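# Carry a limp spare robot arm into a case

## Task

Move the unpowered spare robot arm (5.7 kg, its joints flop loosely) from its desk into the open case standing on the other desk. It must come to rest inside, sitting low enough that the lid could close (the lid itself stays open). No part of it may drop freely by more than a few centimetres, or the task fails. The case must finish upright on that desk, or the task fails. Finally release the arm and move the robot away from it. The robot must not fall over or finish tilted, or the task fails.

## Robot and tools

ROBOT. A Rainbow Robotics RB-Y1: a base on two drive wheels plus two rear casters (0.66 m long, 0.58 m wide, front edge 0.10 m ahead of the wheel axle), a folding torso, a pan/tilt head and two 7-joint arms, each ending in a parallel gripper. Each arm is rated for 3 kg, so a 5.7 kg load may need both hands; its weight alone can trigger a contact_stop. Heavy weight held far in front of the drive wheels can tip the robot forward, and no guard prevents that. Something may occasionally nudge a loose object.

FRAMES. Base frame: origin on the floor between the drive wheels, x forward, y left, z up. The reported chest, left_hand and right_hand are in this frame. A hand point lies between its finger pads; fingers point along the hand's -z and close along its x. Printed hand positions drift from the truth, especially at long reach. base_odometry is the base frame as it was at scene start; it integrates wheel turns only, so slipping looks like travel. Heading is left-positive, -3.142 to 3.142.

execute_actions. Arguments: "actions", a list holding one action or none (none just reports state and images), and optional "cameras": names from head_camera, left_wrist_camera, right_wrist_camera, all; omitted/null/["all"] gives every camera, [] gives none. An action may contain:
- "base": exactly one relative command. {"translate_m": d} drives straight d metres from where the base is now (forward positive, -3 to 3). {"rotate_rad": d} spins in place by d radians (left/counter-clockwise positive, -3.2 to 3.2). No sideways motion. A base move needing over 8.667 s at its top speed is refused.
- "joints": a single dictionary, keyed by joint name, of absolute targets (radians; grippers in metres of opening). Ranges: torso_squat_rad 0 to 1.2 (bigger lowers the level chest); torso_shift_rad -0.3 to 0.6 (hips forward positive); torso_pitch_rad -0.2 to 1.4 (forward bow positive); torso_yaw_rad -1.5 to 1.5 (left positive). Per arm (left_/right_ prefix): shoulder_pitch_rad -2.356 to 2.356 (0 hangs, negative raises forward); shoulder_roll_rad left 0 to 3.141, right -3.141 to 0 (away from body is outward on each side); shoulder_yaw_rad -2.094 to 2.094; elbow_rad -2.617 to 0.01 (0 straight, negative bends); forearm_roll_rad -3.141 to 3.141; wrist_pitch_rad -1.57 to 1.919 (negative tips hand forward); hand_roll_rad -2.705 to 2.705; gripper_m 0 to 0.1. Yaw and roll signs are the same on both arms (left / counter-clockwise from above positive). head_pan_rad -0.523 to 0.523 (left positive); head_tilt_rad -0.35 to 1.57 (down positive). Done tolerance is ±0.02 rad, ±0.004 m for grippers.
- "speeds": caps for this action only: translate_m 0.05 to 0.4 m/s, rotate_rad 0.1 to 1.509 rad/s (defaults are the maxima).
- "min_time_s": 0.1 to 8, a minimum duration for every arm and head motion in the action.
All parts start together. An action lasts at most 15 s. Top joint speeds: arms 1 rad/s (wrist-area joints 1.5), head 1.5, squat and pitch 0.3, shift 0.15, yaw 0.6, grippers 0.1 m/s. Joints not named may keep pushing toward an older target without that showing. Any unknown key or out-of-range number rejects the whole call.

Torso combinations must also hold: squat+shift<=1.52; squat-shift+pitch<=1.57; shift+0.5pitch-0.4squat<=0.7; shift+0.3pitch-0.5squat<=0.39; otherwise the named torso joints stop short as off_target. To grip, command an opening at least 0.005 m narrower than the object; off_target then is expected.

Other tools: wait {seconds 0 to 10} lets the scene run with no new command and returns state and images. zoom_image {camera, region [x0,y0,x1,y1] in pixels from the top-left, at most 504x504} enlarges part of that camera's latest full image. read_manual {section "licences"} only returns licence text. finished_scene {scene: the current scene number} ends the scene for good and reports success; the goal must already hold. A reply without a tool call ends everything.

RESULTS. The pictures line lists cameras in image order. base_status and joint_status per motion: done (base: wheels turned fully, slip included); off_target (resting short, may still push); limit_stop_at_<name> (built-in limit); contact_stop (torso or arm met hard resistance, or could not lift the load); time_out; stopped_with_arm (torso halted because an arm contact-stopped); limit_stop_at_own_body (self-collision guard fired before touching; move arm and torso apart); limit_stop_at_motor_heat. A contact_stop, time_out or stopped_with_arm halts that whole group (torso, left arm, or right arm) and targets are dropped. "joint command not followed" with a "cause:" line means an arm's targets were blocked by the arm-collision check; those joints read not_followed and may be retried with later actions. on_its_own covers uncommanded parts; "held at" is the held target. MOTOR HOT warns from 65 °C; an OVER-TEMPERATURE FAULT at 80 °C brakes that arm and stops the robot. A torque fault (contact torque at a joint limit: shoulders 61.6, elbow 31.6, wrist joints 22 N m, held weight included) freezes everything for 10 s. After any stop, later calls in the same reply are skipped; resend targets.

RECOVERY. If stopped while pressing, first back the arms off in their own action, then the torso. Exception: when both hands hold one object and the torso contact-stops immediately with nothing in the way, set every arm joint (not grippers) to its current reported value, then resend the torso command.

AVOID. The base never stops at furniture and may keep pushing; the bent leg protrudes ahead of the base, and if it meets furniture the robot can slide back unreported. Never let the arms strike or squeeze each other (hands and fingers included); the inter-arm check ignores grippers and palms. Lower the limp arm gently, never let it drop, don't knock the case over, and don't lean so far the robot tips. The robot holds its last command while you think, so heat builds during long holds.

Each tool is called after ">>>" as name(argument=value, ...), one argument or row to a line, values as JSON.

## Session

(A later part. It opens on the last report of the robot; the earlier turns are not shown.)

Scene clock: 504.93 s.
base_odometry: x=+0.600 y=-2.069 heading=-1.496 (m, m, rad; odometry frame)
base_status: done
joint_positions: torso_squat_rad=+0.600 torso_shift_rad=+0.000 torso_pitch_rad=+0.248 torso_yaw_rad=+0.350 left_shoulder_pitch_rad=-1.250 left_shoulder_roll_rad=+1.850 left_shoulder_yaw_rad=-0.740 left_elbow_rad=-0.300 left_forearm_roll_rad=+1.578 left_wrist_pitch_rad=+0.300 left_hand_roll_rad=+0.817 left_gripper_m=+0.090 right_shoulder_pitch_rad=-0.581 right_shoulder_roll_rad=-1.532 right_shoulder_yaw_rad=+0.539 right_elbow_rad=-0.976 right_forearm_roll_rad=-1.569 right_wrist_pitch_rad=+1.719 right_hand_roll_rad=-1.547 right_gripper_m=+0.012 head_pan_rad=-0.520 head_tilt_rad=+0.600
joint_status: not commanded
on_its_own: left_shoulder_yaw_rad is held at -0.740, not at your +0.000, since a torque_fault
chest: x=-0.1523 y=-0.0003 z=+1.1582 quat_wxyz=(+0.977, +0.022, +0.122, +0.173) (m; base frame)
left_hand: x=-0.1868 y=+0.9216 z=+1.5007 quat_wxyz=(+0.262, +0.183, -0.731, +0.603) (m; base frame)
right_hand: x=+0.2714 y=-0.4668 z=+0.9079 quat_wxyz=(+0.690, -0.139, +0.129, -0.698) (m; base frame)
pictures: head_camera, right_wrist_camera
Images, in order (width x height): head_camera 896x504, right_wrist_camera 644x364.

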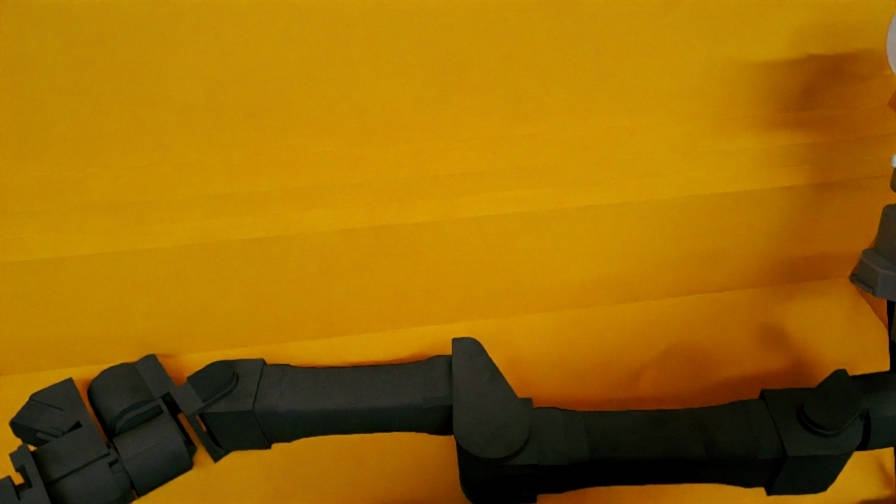

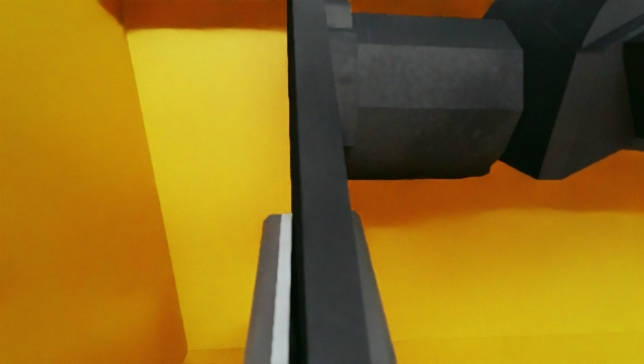

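>>> execute_actions(
  actions=[
    {"joints":{"torso_squat_rad":0.625,"right_gripper_m":0.006,"right_wrist_pitch_rad":1.57},"min_time_s":1.5},
  ],
  cameras=["right_wrist_camera"],
)

>>> execute_actions(
  actions=[
    {"joints":{"torso_squat_rad":0.66,"right_wrist_pitch_rad":1.47},"min_time_s":1.0},
  ],
  cameras=["right_wrist_camera","head_camera"],
)

Scene clock: 509.23 s.
base_odometry: x=+0.600 y=-2.069 heading=-1.496 (m, m, rad; odometry frame)
base_status: not commanded
joint_positions: torso_squat_rad=+0.625 torso_shift_rad=-0.001 torso_pitch_rad=+0.247 torso_yaw_rad=+0.350 left_shoulder_pitch_rad=-1.250 left_shoulder_roll_rad=+1.850 left_shoulder_yaw_rad=-0.740 left_elbow_rad=-0.300 left_forearm_roll_rad=+1.578 left_wrist_pitch_rad=+0.300 left_hand_roll_rad=+0.817 left_gripper_m=+0.090 right_shoulder_pitch_rad=-0.581 right_shoulder_roll_rad=-1.537 right_shoulder_yaw_rad=+0.539 right_elbow_rad=-0.975 right_forearm_roll_rad=-1.568 right_wrist_pitch_rad=+1.571 right_hand_roll_rad=-1.547 right_gripper_m=+0.010 head_pan_rad=-0.520 head_tilt_rad=+0.600
joint_status: right_gripper_m off_target (ended at +0.010, target +0.006); the others done
on_its_own: left_shoulder_yaw_rad is held at -0.740, not at your +0.000, since a torque_fault
chest: x=-0.1529 y=+0.0000 z=+1.1482 quat_wxyz=(+0.977, +0.021, +0.121, +0.173) (m; base frame)
left_hand: x=-0.1874 y=+0.9222 z=+1.4899 quat_wxyz=(+0.262, +0.183, -0.731, +0.603) (m; base frame)
right_hand: x=+0.3034 y=-0.4705 z=+0.8903 quat_wxyz=(+0.698, -0.090, +0.073, -0.707) (m; base frame)
pictures: right_wrist_camera
Images, in order (width x height): right_wrist_camera 644x364.

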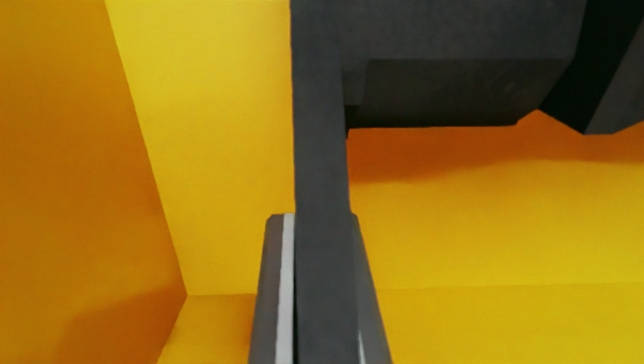

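Scene clock: 510.53 s.
base_odometry: x=+0.600 y=-2.069 heading=-1.496 (m, m, rad; odometry frame)
base_status: not commanded
joint_positions: torso_squat_rad=+0.660 torso_shift_rad=-0.001 torso_pitch_rad=+0.246 torso_yaw_rad=+0.350 left_shoulder_pitch_rad=-1.250 left_shoulder_roll_rad=+1.850 left_shoulder_yaw_rad=-0.740 left_elbow_rad=-0.300 left_forearm_roll_rad=+1.578 left_wrist_pitch_rad=+0.300 left_hand_roll_rad=+0.817 left_gripper_m=+0.090 right_shoulder_pitch_rad=-0.583 right_shoulder_roll_rad=-1.539 right_shoulder_yaw_rad=+0.537 right_elbow_rad=-0.975 right_forearm_roll_rad=-1.568 right_wrist_pitch_rad=+1.470 right_hand_roll_rad=-1.547 right_gripper_m=+0.010 head_pan_rad=-0.520 head_tilt_rad=+0.600
joint_status: all done
on_its_own: left_shoulder_yaw_rad is held at -0.740, not at your +0.000, since a torque_fault
chest: x=-0.1529 y=+0.0002 z=+1.1336 quat_wxyz=(+0.977, +0.021, +0.121, +0.173) (m; base frame)
left_hand: x=-0.1878 y=+0.9225 z=+1.4749 quat_wxyz=(+0.262, +0.183, -0.731, +0.604) (m; base frame)
right_hand: x=+0.3277 y=-0.4712 z=+0.8733 quat_wxyz=(+0.702, -0.054, +0.035, -0.710) (m; base frame)
pictures: head_camera, right_wrist_camera
Images, in order (width x height): head_camera 896x504, right_wrist_camera 644x364.

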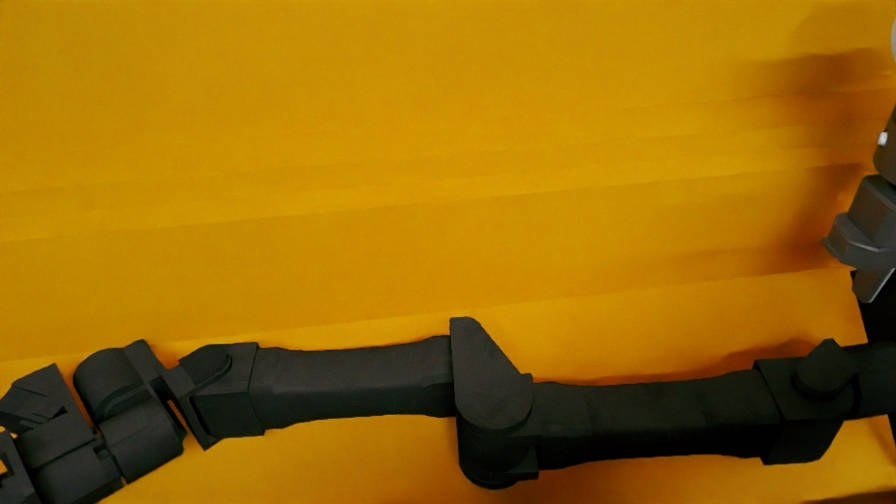

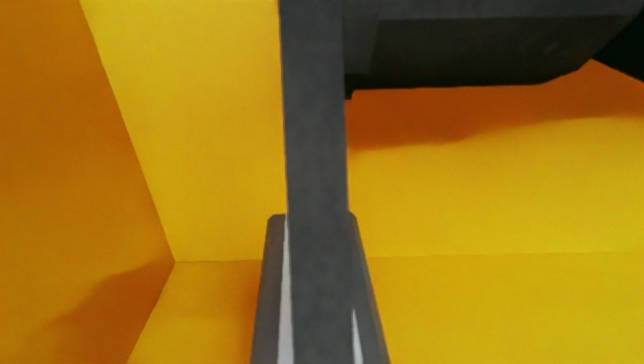

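>>> execute_actions(
  actions=[],
)

Scene clock: 518.33 s.
base_odometry: x=+0.600 y=-2.069 heading=-1.496 (m, m, rad; odometry frame)
base_status: not commanded
joint_positions: torso_squat_rad=+0.660 torso_shift_rad=-0.001 torso_pitch_rad=+0.246 torso_yaw_rad=+0.350 left_shoulder_pitch_rad=-1.250 left_shoulder_roll_rad=+1.850 left_shoulder_yaw_rad=-0.740 left_elbow_rad=-0.300 left_forearm_roll_rad=+1.578 left_wrist_pitch_rad=+0.300 left_hand_roll_rad=+0.817 left_gripper_m=+0.090 right_shoulder_pitch_rad=-0.583 right_shoulder_roll_rad=-1.539 right_shoulder_yaw_rad=+0.537 right_elbow_rad=-0.975 right_forearm_roll_rad=-1.568 right_wrist_pitch_rad=+1.470 right_hand_roll_rad=-1.547 right_gripper_m=+0.010 head_pan_rad=-0.520 head_tilt_rad=+0.600
joint_status: all done
on_its_own: left_shoulder_yaw_rad is held at -0.740, not at your +0.000, since a torque_fault
chest: x=-0.1529 y=+0.0002 z=+1.1336 quat_wxyz=(+0.977, +0.021, +0.121, +0.173) (m; base frame)
left_hand: x=-0.1878 y=+0.9225 z=+1.4749 quat_wxyz=(+0.262, +0.183, -0.731, +0.604) (m; base frame)
right_hand: x=+0.3277 y=-0.4712 z=+0.8733 quat_wxyz=(+0.702, -0.054, +0.035, -0.710) (m; base frame)
pictures: head_camera, left_wrist_camera, right_wrist_camera
Images, in order (width x height): head_camera 896x504, left_wrist_camera 644x364, right_wrist_camera 644x364.

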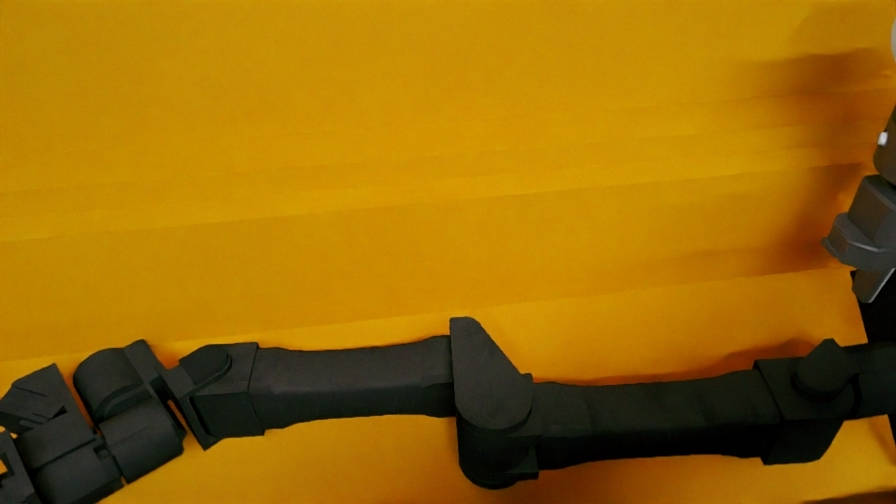

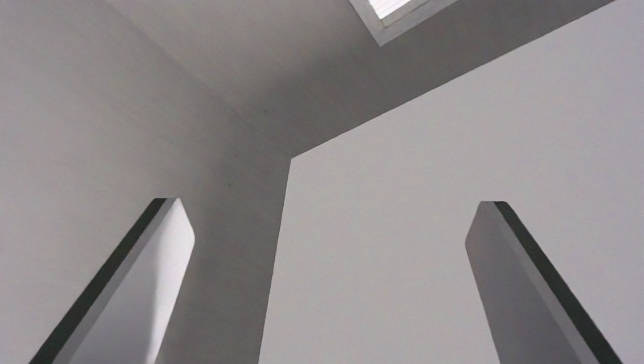

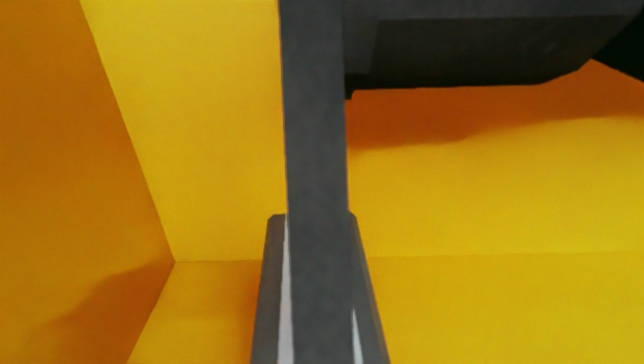

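>>> execute_actions(
  actions=[
    {"joints":{"torso_squat_rad":0.70,"right_wrist_pitch_rad":1.43},"min_time_s":1},
  ],
  cameras=["head_camera","right_wrist_camera"],
)

Scene clock: 523.03 s.
base_odometry: x=+0.600 y=-2.069 heading=-1.496 (m, m, rad; odometry frame)
base_status: not commanded
joint_positions: torso_squat_rad=+0.700 torso_shift_rad=-0.001 torso_pitch_rad=+0.247 torso_yaw_rad=+0.350 left_shoulder_pitch_rad=-1.250 left_shoulder_roll_rad=+1.850 left_shoulder_yaw_rad=-0.740 left_elbow_rad=-0.300 left_forearm_roll_rad=+1.578 left_wrist_pitch_rad=+0.300 left_hand_roll_rad=+0.817 left_gripper_m=+0.090 right_shoulder_pitch_rad=-0.581 right_shoulder_roll_rad=-1.536 right_shoulder_yaw_rad=+0.539 right_elbow_rad=-0.975 right_forearm_roll_rad=-1.569 right_wrist_pitch_rad=+1.431 right_hand_roll_rad=-1.547 right_gripper_m=+0.009 head_pan_rad=-0.520 head_tilt_rad=+0.600
joint_status: all done
on_its_own: left_shoulder_yaw_rad is held at -0.740, not at your +0.000, since a torque_fault
chest: x=-0.1527 y=-0.0001 z=+1.1159 quat_wxyz=(+0.977, +0.021, +0.121, +0.173) (m; base frame)
left_hand: x=-0.1871 y=+0.9220 z=+1.4578 quat_wxyz=(+0.262, +0.183, -0.731, +0.603) (m; base frame)
right_hand: x=+0.3356 y=-0.4713 z=+0.8523 quat_wxyz=(+0.703, -0.042, +0.023, -0.710) (m; base frame)
pictures: head_camera, right_wrist_camera
Images, in order (width x height): head_camera 896x504, right_wrist_camera 644x364.

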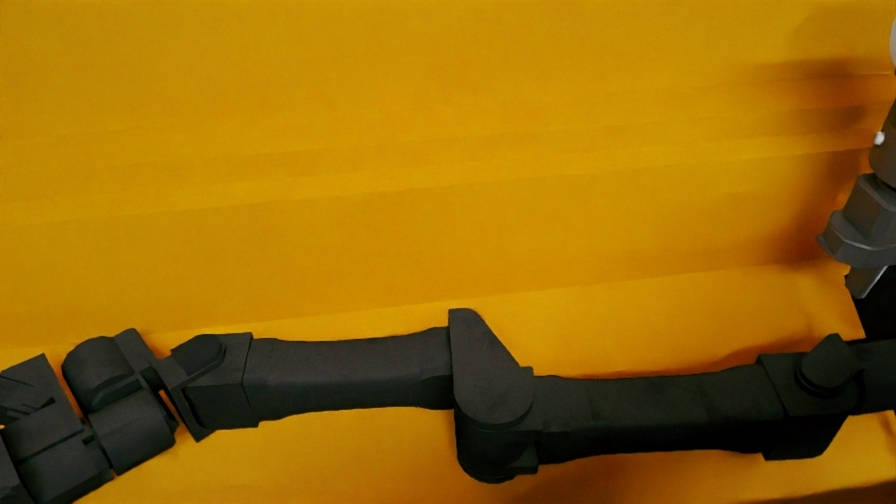

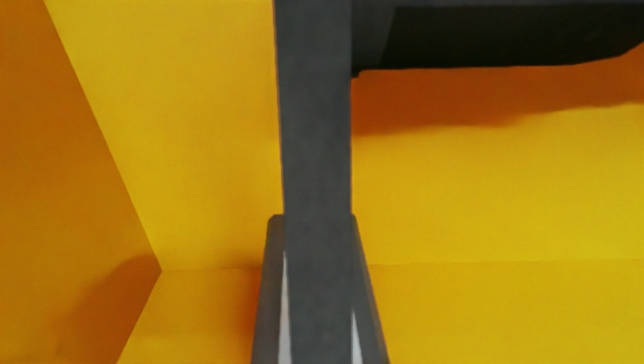

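>>> execute_actions(
  actions=[
    {"joints":{"torso_squat_rad":0.74,"right_wrist_pitch_rad":1.40},"min_time_s":1},
  ],
  cameras=["head_camera","right_wrist_camera"],
)

Scene clock: 525.83 s.
base_odometry: x=+0.600 y=-2.069 heading=-1.496 (m, m, rad; odometry frame)
base_status: not commanded
joint_positions: torso_squat_rad=+0.740 torso_shift_rad=-0.001 torso_pitch_rad=+0.247 torso_yaw_rad=+0.350 left_shoulder_pitch_rad=-1.250 left_shoulder_roll_rad=+1.850 left_shoulder_yaw_rad=-0.740 left_elbow_rad=-0.300 left_forearm_roll_rad=+1.578 left_wrist_pitch_rad=+0.300 left_hand_roll_rad=+0.817 left_gripper_m=+0.090 right_shoulder_pitch_rad=-0.582 right_shoulder_roll_rad=-1.536 right_shoulder_yaw_rad=+0.538 right_elbow_rad=-0.976 right_forearm_roll_rad=-1.569 right_wrist_pitch_rad=+1.401 right_hand_roll_rad=-1.547 right_gripper_m=+0.010 head_pan_rad=-0.520 head_tilt_rad=+0.600
joint_status: all done
on_its_own: left_shoulder_yaw_rad is held at -0.740, not at your +0.000, since a torque_fault
chest: x=-0.1527 y=-0.0001 z=+1.0975 quat_wxyz=(+0.977, +0.021, +0.121, +0.173) (m; base frame)
left_hand: x=-0.1872 y=+0.9220 z=+1.4394 quat_wxyz=(+0.262, +0.183, -0.731, +0.603) (m; base frame)
right_hand: x=+0.3426 y=-0.4710 z=+0.8333 quat_wxyz=(+0.703, -0.031, +0.012, -0.710) (m; base frame)
pictures: head_camera, right_wrist_camera
Images, in order (width x height): head_camera 896x504, right_wrist_camera 644x364.

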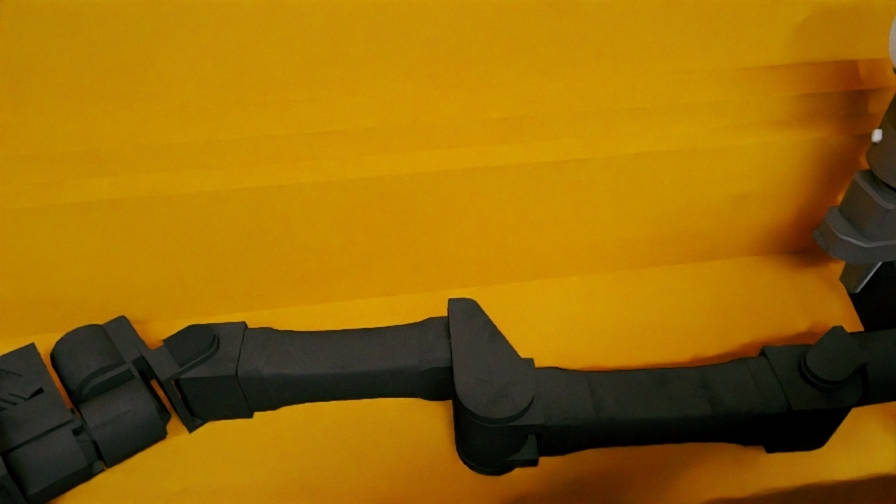

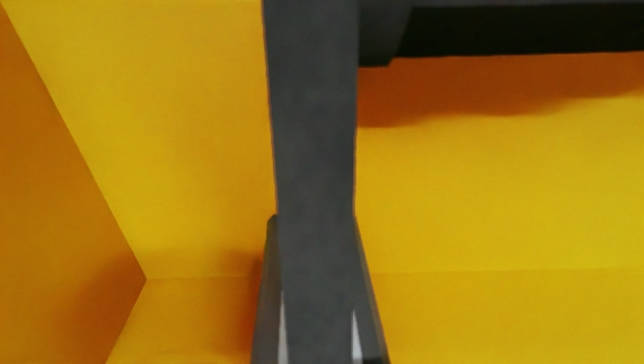

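>>> execute_actions(
  actions=[
    {"joints":{"torso_squat_rad":0.775},"min_time_s":1},
  ],
  cameras=["head_camera","right_wrist_camera"],
)

action 0: "min_time_s" has no arm or head joint beside it: it slows only arm and head motions. Command such a joint too, or leave it out

>>> execute_actions(
  actions=[
    {"joints":{"torso_squat_rad":0.775}},
  ],
  cameras=["head_camera","right_wrist_camera"],
)

Scene clock: 530.07 s.
base_odometry: x=+0.600 y=-2.069 heading=-1.496 (m, m, rad; odometry frame)
base_status: not commanded
joint_positions: torso_squat_rad=+0.775 torso_shift_rad=-0.001 torso_pitch_rad=+0.247 torso_yaw_rad=+0.350 left_shoulder_pitch_rad=-1.250 left_shoulder_roll_rad=+1.850 left_shoulder_yaw_rad=-0.740 left_elbow_rad=-0.300 left_forearm_roll_rad=+1.578 left_wrist_pitch_rad=+0.300 left_hand_roll_rad=+0.817 left_gripper_m=+0.090 right_shoulder_pitch_rad=-0.583 right_shoulder_roll_rad=-1.537 right_shoulder_yaw_rad=+0.538 right_elbow_rad=-0.975 right_forearm_roll_rad=-1.569 right_wrist_pitch_rad=+1.400 right_hand_roll_rad=-1.547 right_gripper_m=+0.010 head_pan_rad=-0.520 head_tilt_rad=+0.600
joint_status: all done
on_its_own: left_shoulder_yaw_rad is held at -0.740, not at your +0.000, since a torque_fault
chest: x=-0.1528 y=-0.0001 z=+1.0806 quat_wxyz=(+0.977, +0.021, +0.121, +0.173) (m; base frame)
left_hand: x=-0.1875 y=+0.9221 z=+1.4224 quat_wxyz=(+0.262, +0.183, -0.731, +0.603) (m; base frame)
right_hand: x=+0.3434 y=-0.4712 z=+0.8177 quat_wxyz=(+0.703, -0.030, +0.011, -0.710) (m; base frame)
pictures: head_camera, right_wrist_camera
Images, in order (width x height): head_camera 896x504, right_wrist_camera 644x364.

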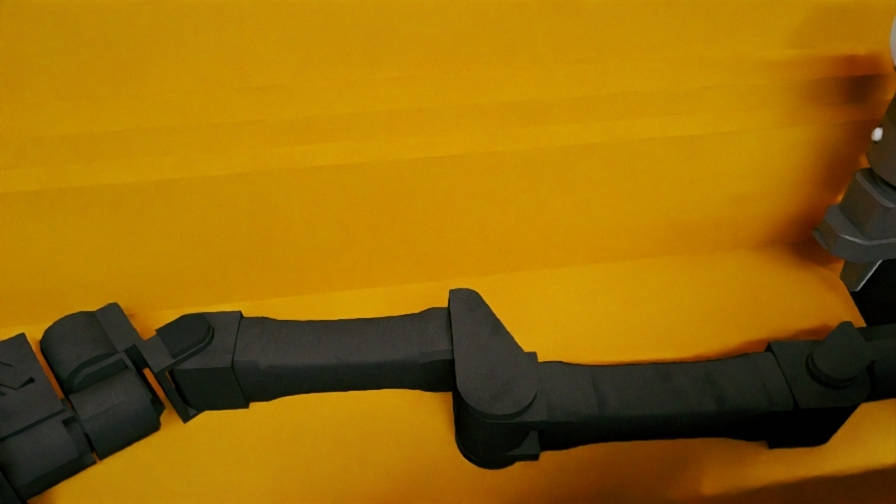

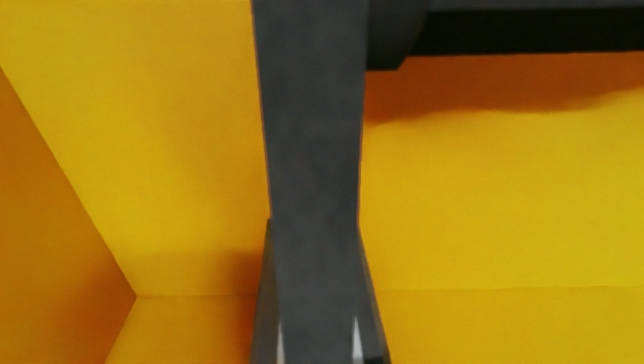

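>>> execute_actions(
  actions=[
    {"joints":{"torso_squat_rad":0.80}},
  ],
  cameras=["head_camera","right_wrist_camera"],
)

Scene clock: 533.23 s.
base_odometry: x=+0.600 y=-2.069 heading=-1.496 (m, m, rad; odometry frame)
base_status: not commanded
joint_positions: torso_squat_rad=+0.800 torso_shift_rad=-0.001 torso_pitch_rad=+0.247 torso_yaw_rad=+0.350 left_shoulder_pitch_rad=-1.250 left_shoulder_roll_rad=+1.850 left_shoulder_yaw_rad=-0.740 left_elbow_rad=-0.300 left_forearm_roll_rad=+1.578 left_wrist_pitch_rad=+0.300 left_hand_roll_rad=+0.817 left_gripper_m=+0.090 right_shoulder_pitch_rad=-0.583 right_shoulder_roll_rad=-1.538 right_shoulder_yaw_rad=+0.538 right_elbow_rad=-0.975 right_forearm_roll_rad=-1.569 right_wrist_pitch_rad=+1.400 right_hand_roll_rad=-1.547 right_gripper_m=+0.011 head_pan_rad=-0.520 head_tilt_rad=+0.600
joint_status: all done
on_its_own: left_shoulder_yaw_rad is held at -0.740, not at your +0.000, since a torque_fault
chest: x=-0.1528 y=+0.0000 z=+1.0683 quat_wxyz=(+0.977, +0.021, +0.121, +0.173) (m; base frame)
left_hand: x=-0.1874 y=+0.9221 z=+1.4100 quat_wxyz=(+0.262, +0.183, -0.731, +0.603) (m; base frame)
right_hand: x=+0.3436 y=-0.4715 z=+0.8056 quat_wxyz=(+0.703, -0.030, +0.011, -0.710) (m; base frame)
pictures: head_camera, right_wrist_camera
Images, in order (width x height): head_camera 896x504, right_wrist_camera 644x364.

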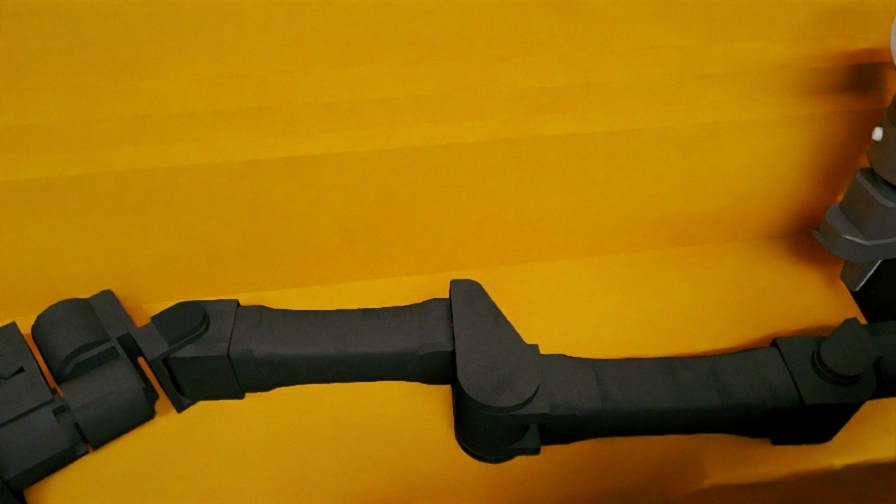

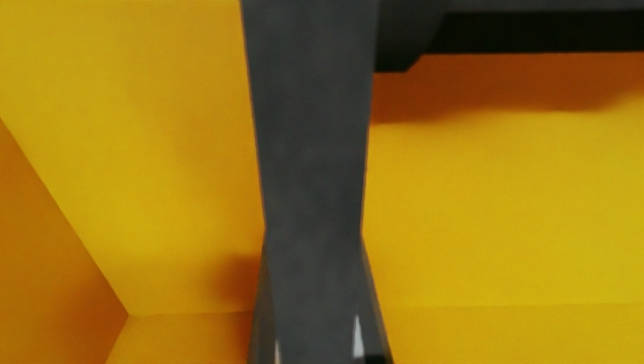

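>>> execute_actions(
  actions=[
    {"joints":{"right_gripper_m":0.04}},
  ],
  cameras=["right_wrist_camera"],
)

>>> execute_actions(
  actions=[
    {"joints":{"torso_squat_rad":0.35}},
  ],
  cameras=["head_camera","right_wrist_camera"],
)

Scene clock: 537.20 s.
base_odometry: x=+0.600 y=-2.069 heading=-1.496 (m, m, rad; odometry frame)
base_status: not commanded
joint_positions: torso_squat_rad=+0.800 torso_shift_rad=-0.001 torso_pitch_rad=+0.247 torso_yaw_rad=+0.350 left_shoulder_pitch_rad=-1.250 left_shoulder_roll_rad=+1.850 left_shoulder_yaw_rad=-0.740 left_elbow_rad=-0.300 left_forearm_roll_rad=+1.578 left_wrist_pitch_rad=+0.300 left_hand_roll_rad=+0.817 left_gripper_m=+0.090 right_shoulder_pitch_rad=-0.583 right_shoulder_roll_rad=-1.536 right_shoulder_yaw_rad=+0.538 right_elbow_rad=-0.976 right_forearm_roll_rad=-1.569 right_wrist_pitch_rad=+1.400 right_hand_roll_rad=-1.547 right_gripper_m=+0.040 head_pan_rad=-0.520 head_tilt_rad=+0.600
joint_status: all done
on_its_own: left_shoulder_yaw_rad is held at -0.740, not at your +0.000, since a torque_fault
chest: x=-0.1527 y=-0.0001 z=+1.0682 quat_wxyz=(+0.977, +0.021, +0.121, +0.173) (m; base frame)
left_hand: x=-0.1874 y=+0.9221 z=+1.4101 quat_wxyz=(+0.262, +0.183, -0.731, +0.603) (m; base frame)
right_hand: x=+0.3435 y=-0.4704 z=+0.8046 quat_wxyz=(+0.704, -0.030, +0.012, -0.710) (m; base frame)
pictures: right_wrist_camera
Images, in order (width x height): right_wrist_camera 644x364.

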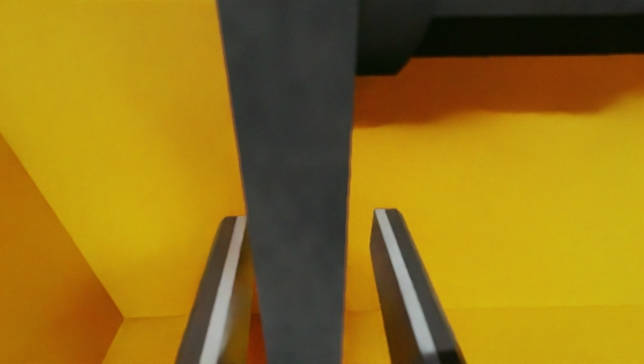

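Scene clock: 539.50 s.
base_odometry: x=+0.600 y=-2.069 heading=-1.496 (m, m, rad; odometry frame)
base_status: not commanded
joint_positions: torso_squat_rad=+0.350 torso_shift_rad=-0.001 torso_pitch_rad=+0.247 torso_yaw_rad=+0.350 left_shoulder_pitch_rad=-1.250 left_shoulder_roll_rad=+1.850 left_shoulder_yaw_rad=-0.740 left_elbow_rad=-0.300 left_forearm_roll_rad=+1.578 left_wrist_pitch_rad=+0.300 left_hand_roll_rad=+0.817 left_gripper_m=+0.090 right_shoulder_pitch_rad=-0.582 right_shoulder_roll_rad=-1.535 right_shoulder_yaw_rad=+0.538 right_elbow_rad=-0.976 right_forearm_roll_rad=-1.569 right_wrist_pitch_rad=+1.400 right_hand_roll_rad=-1.547 right_gripper_m=+0.040 head_pan_rad=-0.520 head_tilt_rad=+0.600
joint_status: all done
on_its_own: left_shoulder_yaw_rad is held at -0.740, not at your +0.000, since a torque_fault
chest: x=-0.1526 y=-0.0002 z=+1.2381 quat_wxyz=(+0.977, +0.021, +0.121, +0.173) (m; base frame)
left_hand: x=-0.1872 y=+0.9219 z=+1.5800 quat_wxyz=(+0.262, +0.183, -0.731, +0.603) (m; base frame)
right_hand: x=+0.3432 y=-0.4702 z=+0.9737 quat_wxyz=(+0.704, -0.030, +0.013, -0.710) (m; base frame)
pictures: head_camera, right_wrist_camera
Images, in order (width x height): head_camera 896x504, right_wrist_camera 644x364.

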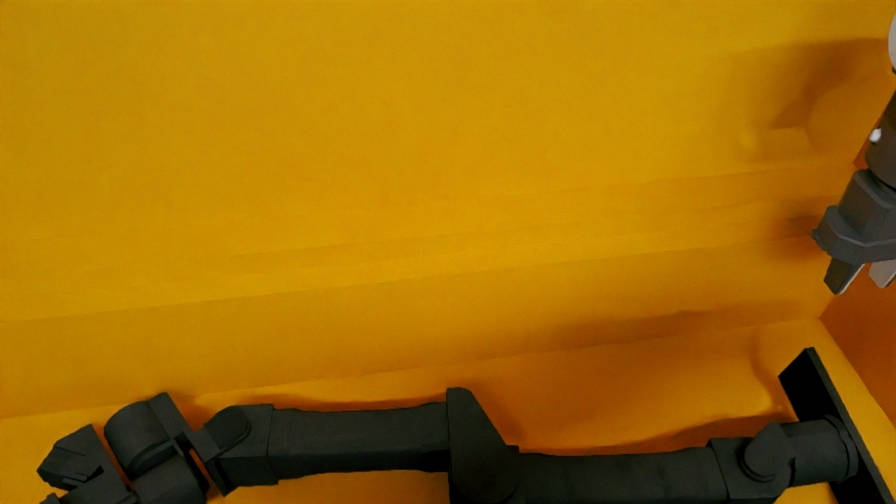

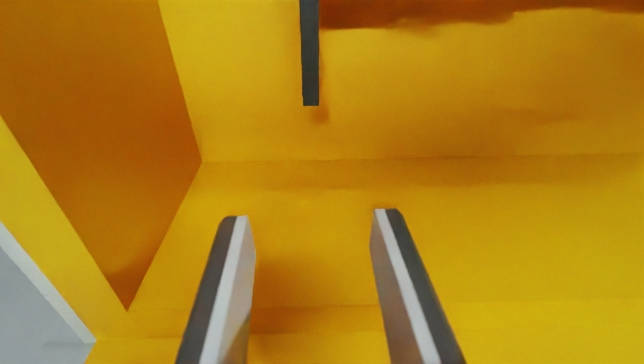

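Plate is flat. Back away.

>>> execute_actions(
  actions=[
    {"base":{"translate_m":-0.7},"joints":{"torso_squat_rad":0.2,"torso_pitch_rad":0.0,"torso_yaw_rad":0.0,"head_pan_rad":0,"head_tilt_rad":0.6}},
  ],
  cameras=["head_camera"],
)

Scene clock: 545.10 s.
base_odometry: x=+0.548 y=-1.371 heading=-1.498 (m, m, rad; odometry frame)
base_status: done
joint_positions: torso_squat_rad=+0.200 torso_shift_rad=-0.001 torso_pitch_rad=+0.000 torso_yaw_rad=+0.000 left_shoulder_pitch_rad=-1.250 left_shoulder_roll_rad=+1.850 left_shoulder_yaw_rad=-0.740 left_elbow_rad=-0.300 left_forearm_roll_rad=+1.578 left_wrist_pitch_rad=+0.300 left_hand_roll_rad=+0.817 left_gripper_m=+0.090 right_shoulder_pitch_rad=-0.582 right_shoulder_roll_rad=-1.535 right_shoulder_yaw_rad=+0.538 right_elbow_rad=-0.976 right_forearm_roll_rad=-1.569 right_wrist_pitch_rad=+1.400 right_hand_roll_rad=-1.547 right_gripper_m=+0.040 head_pan_rad=+0.000 head_tilt_rad=+0.600
joint_status: all done
on_its_own: left_shoulder_yaw_rad is held at -0.740, not at your +0.000, since a torque_fault
chest: x=-0.2284 y=-0.0002 z=+1.2760 quat_wxyz=(+1.000, +0.000, +0.000, +0.000) (m; base frame)
left_hand: x=-0.0221 y=+0.9061 z=+1.5991 quat_wxyz=(+0.275, -0.026, -0.765, +0.582) (m; base frame)
right_hand: x=+0.1227 y=-0.6288 z=+1.1409 quat_wxyz=(+0.566, +0.044, -0.083, -0.819) (m; base frame)
pictures: head_camera
Images, in order (width x height): head_camera 896x504.

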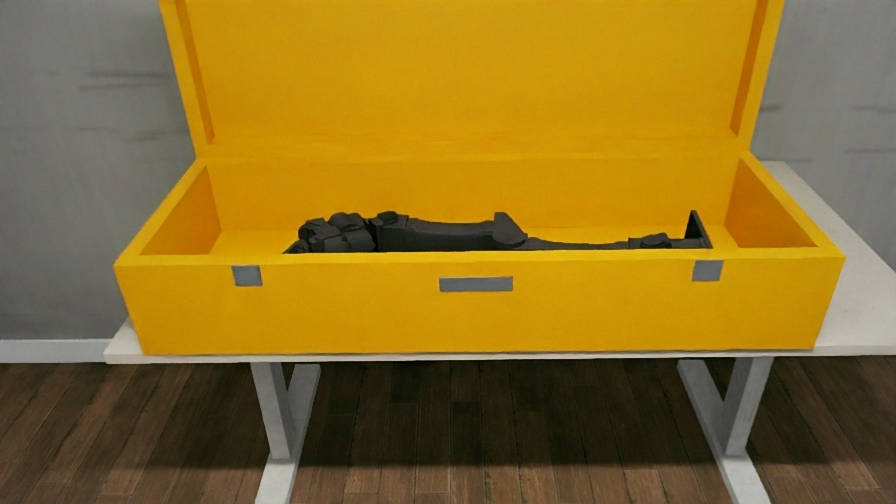

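>>> finished_scene(
  scene=1,
)

The scene is finished: the task was done.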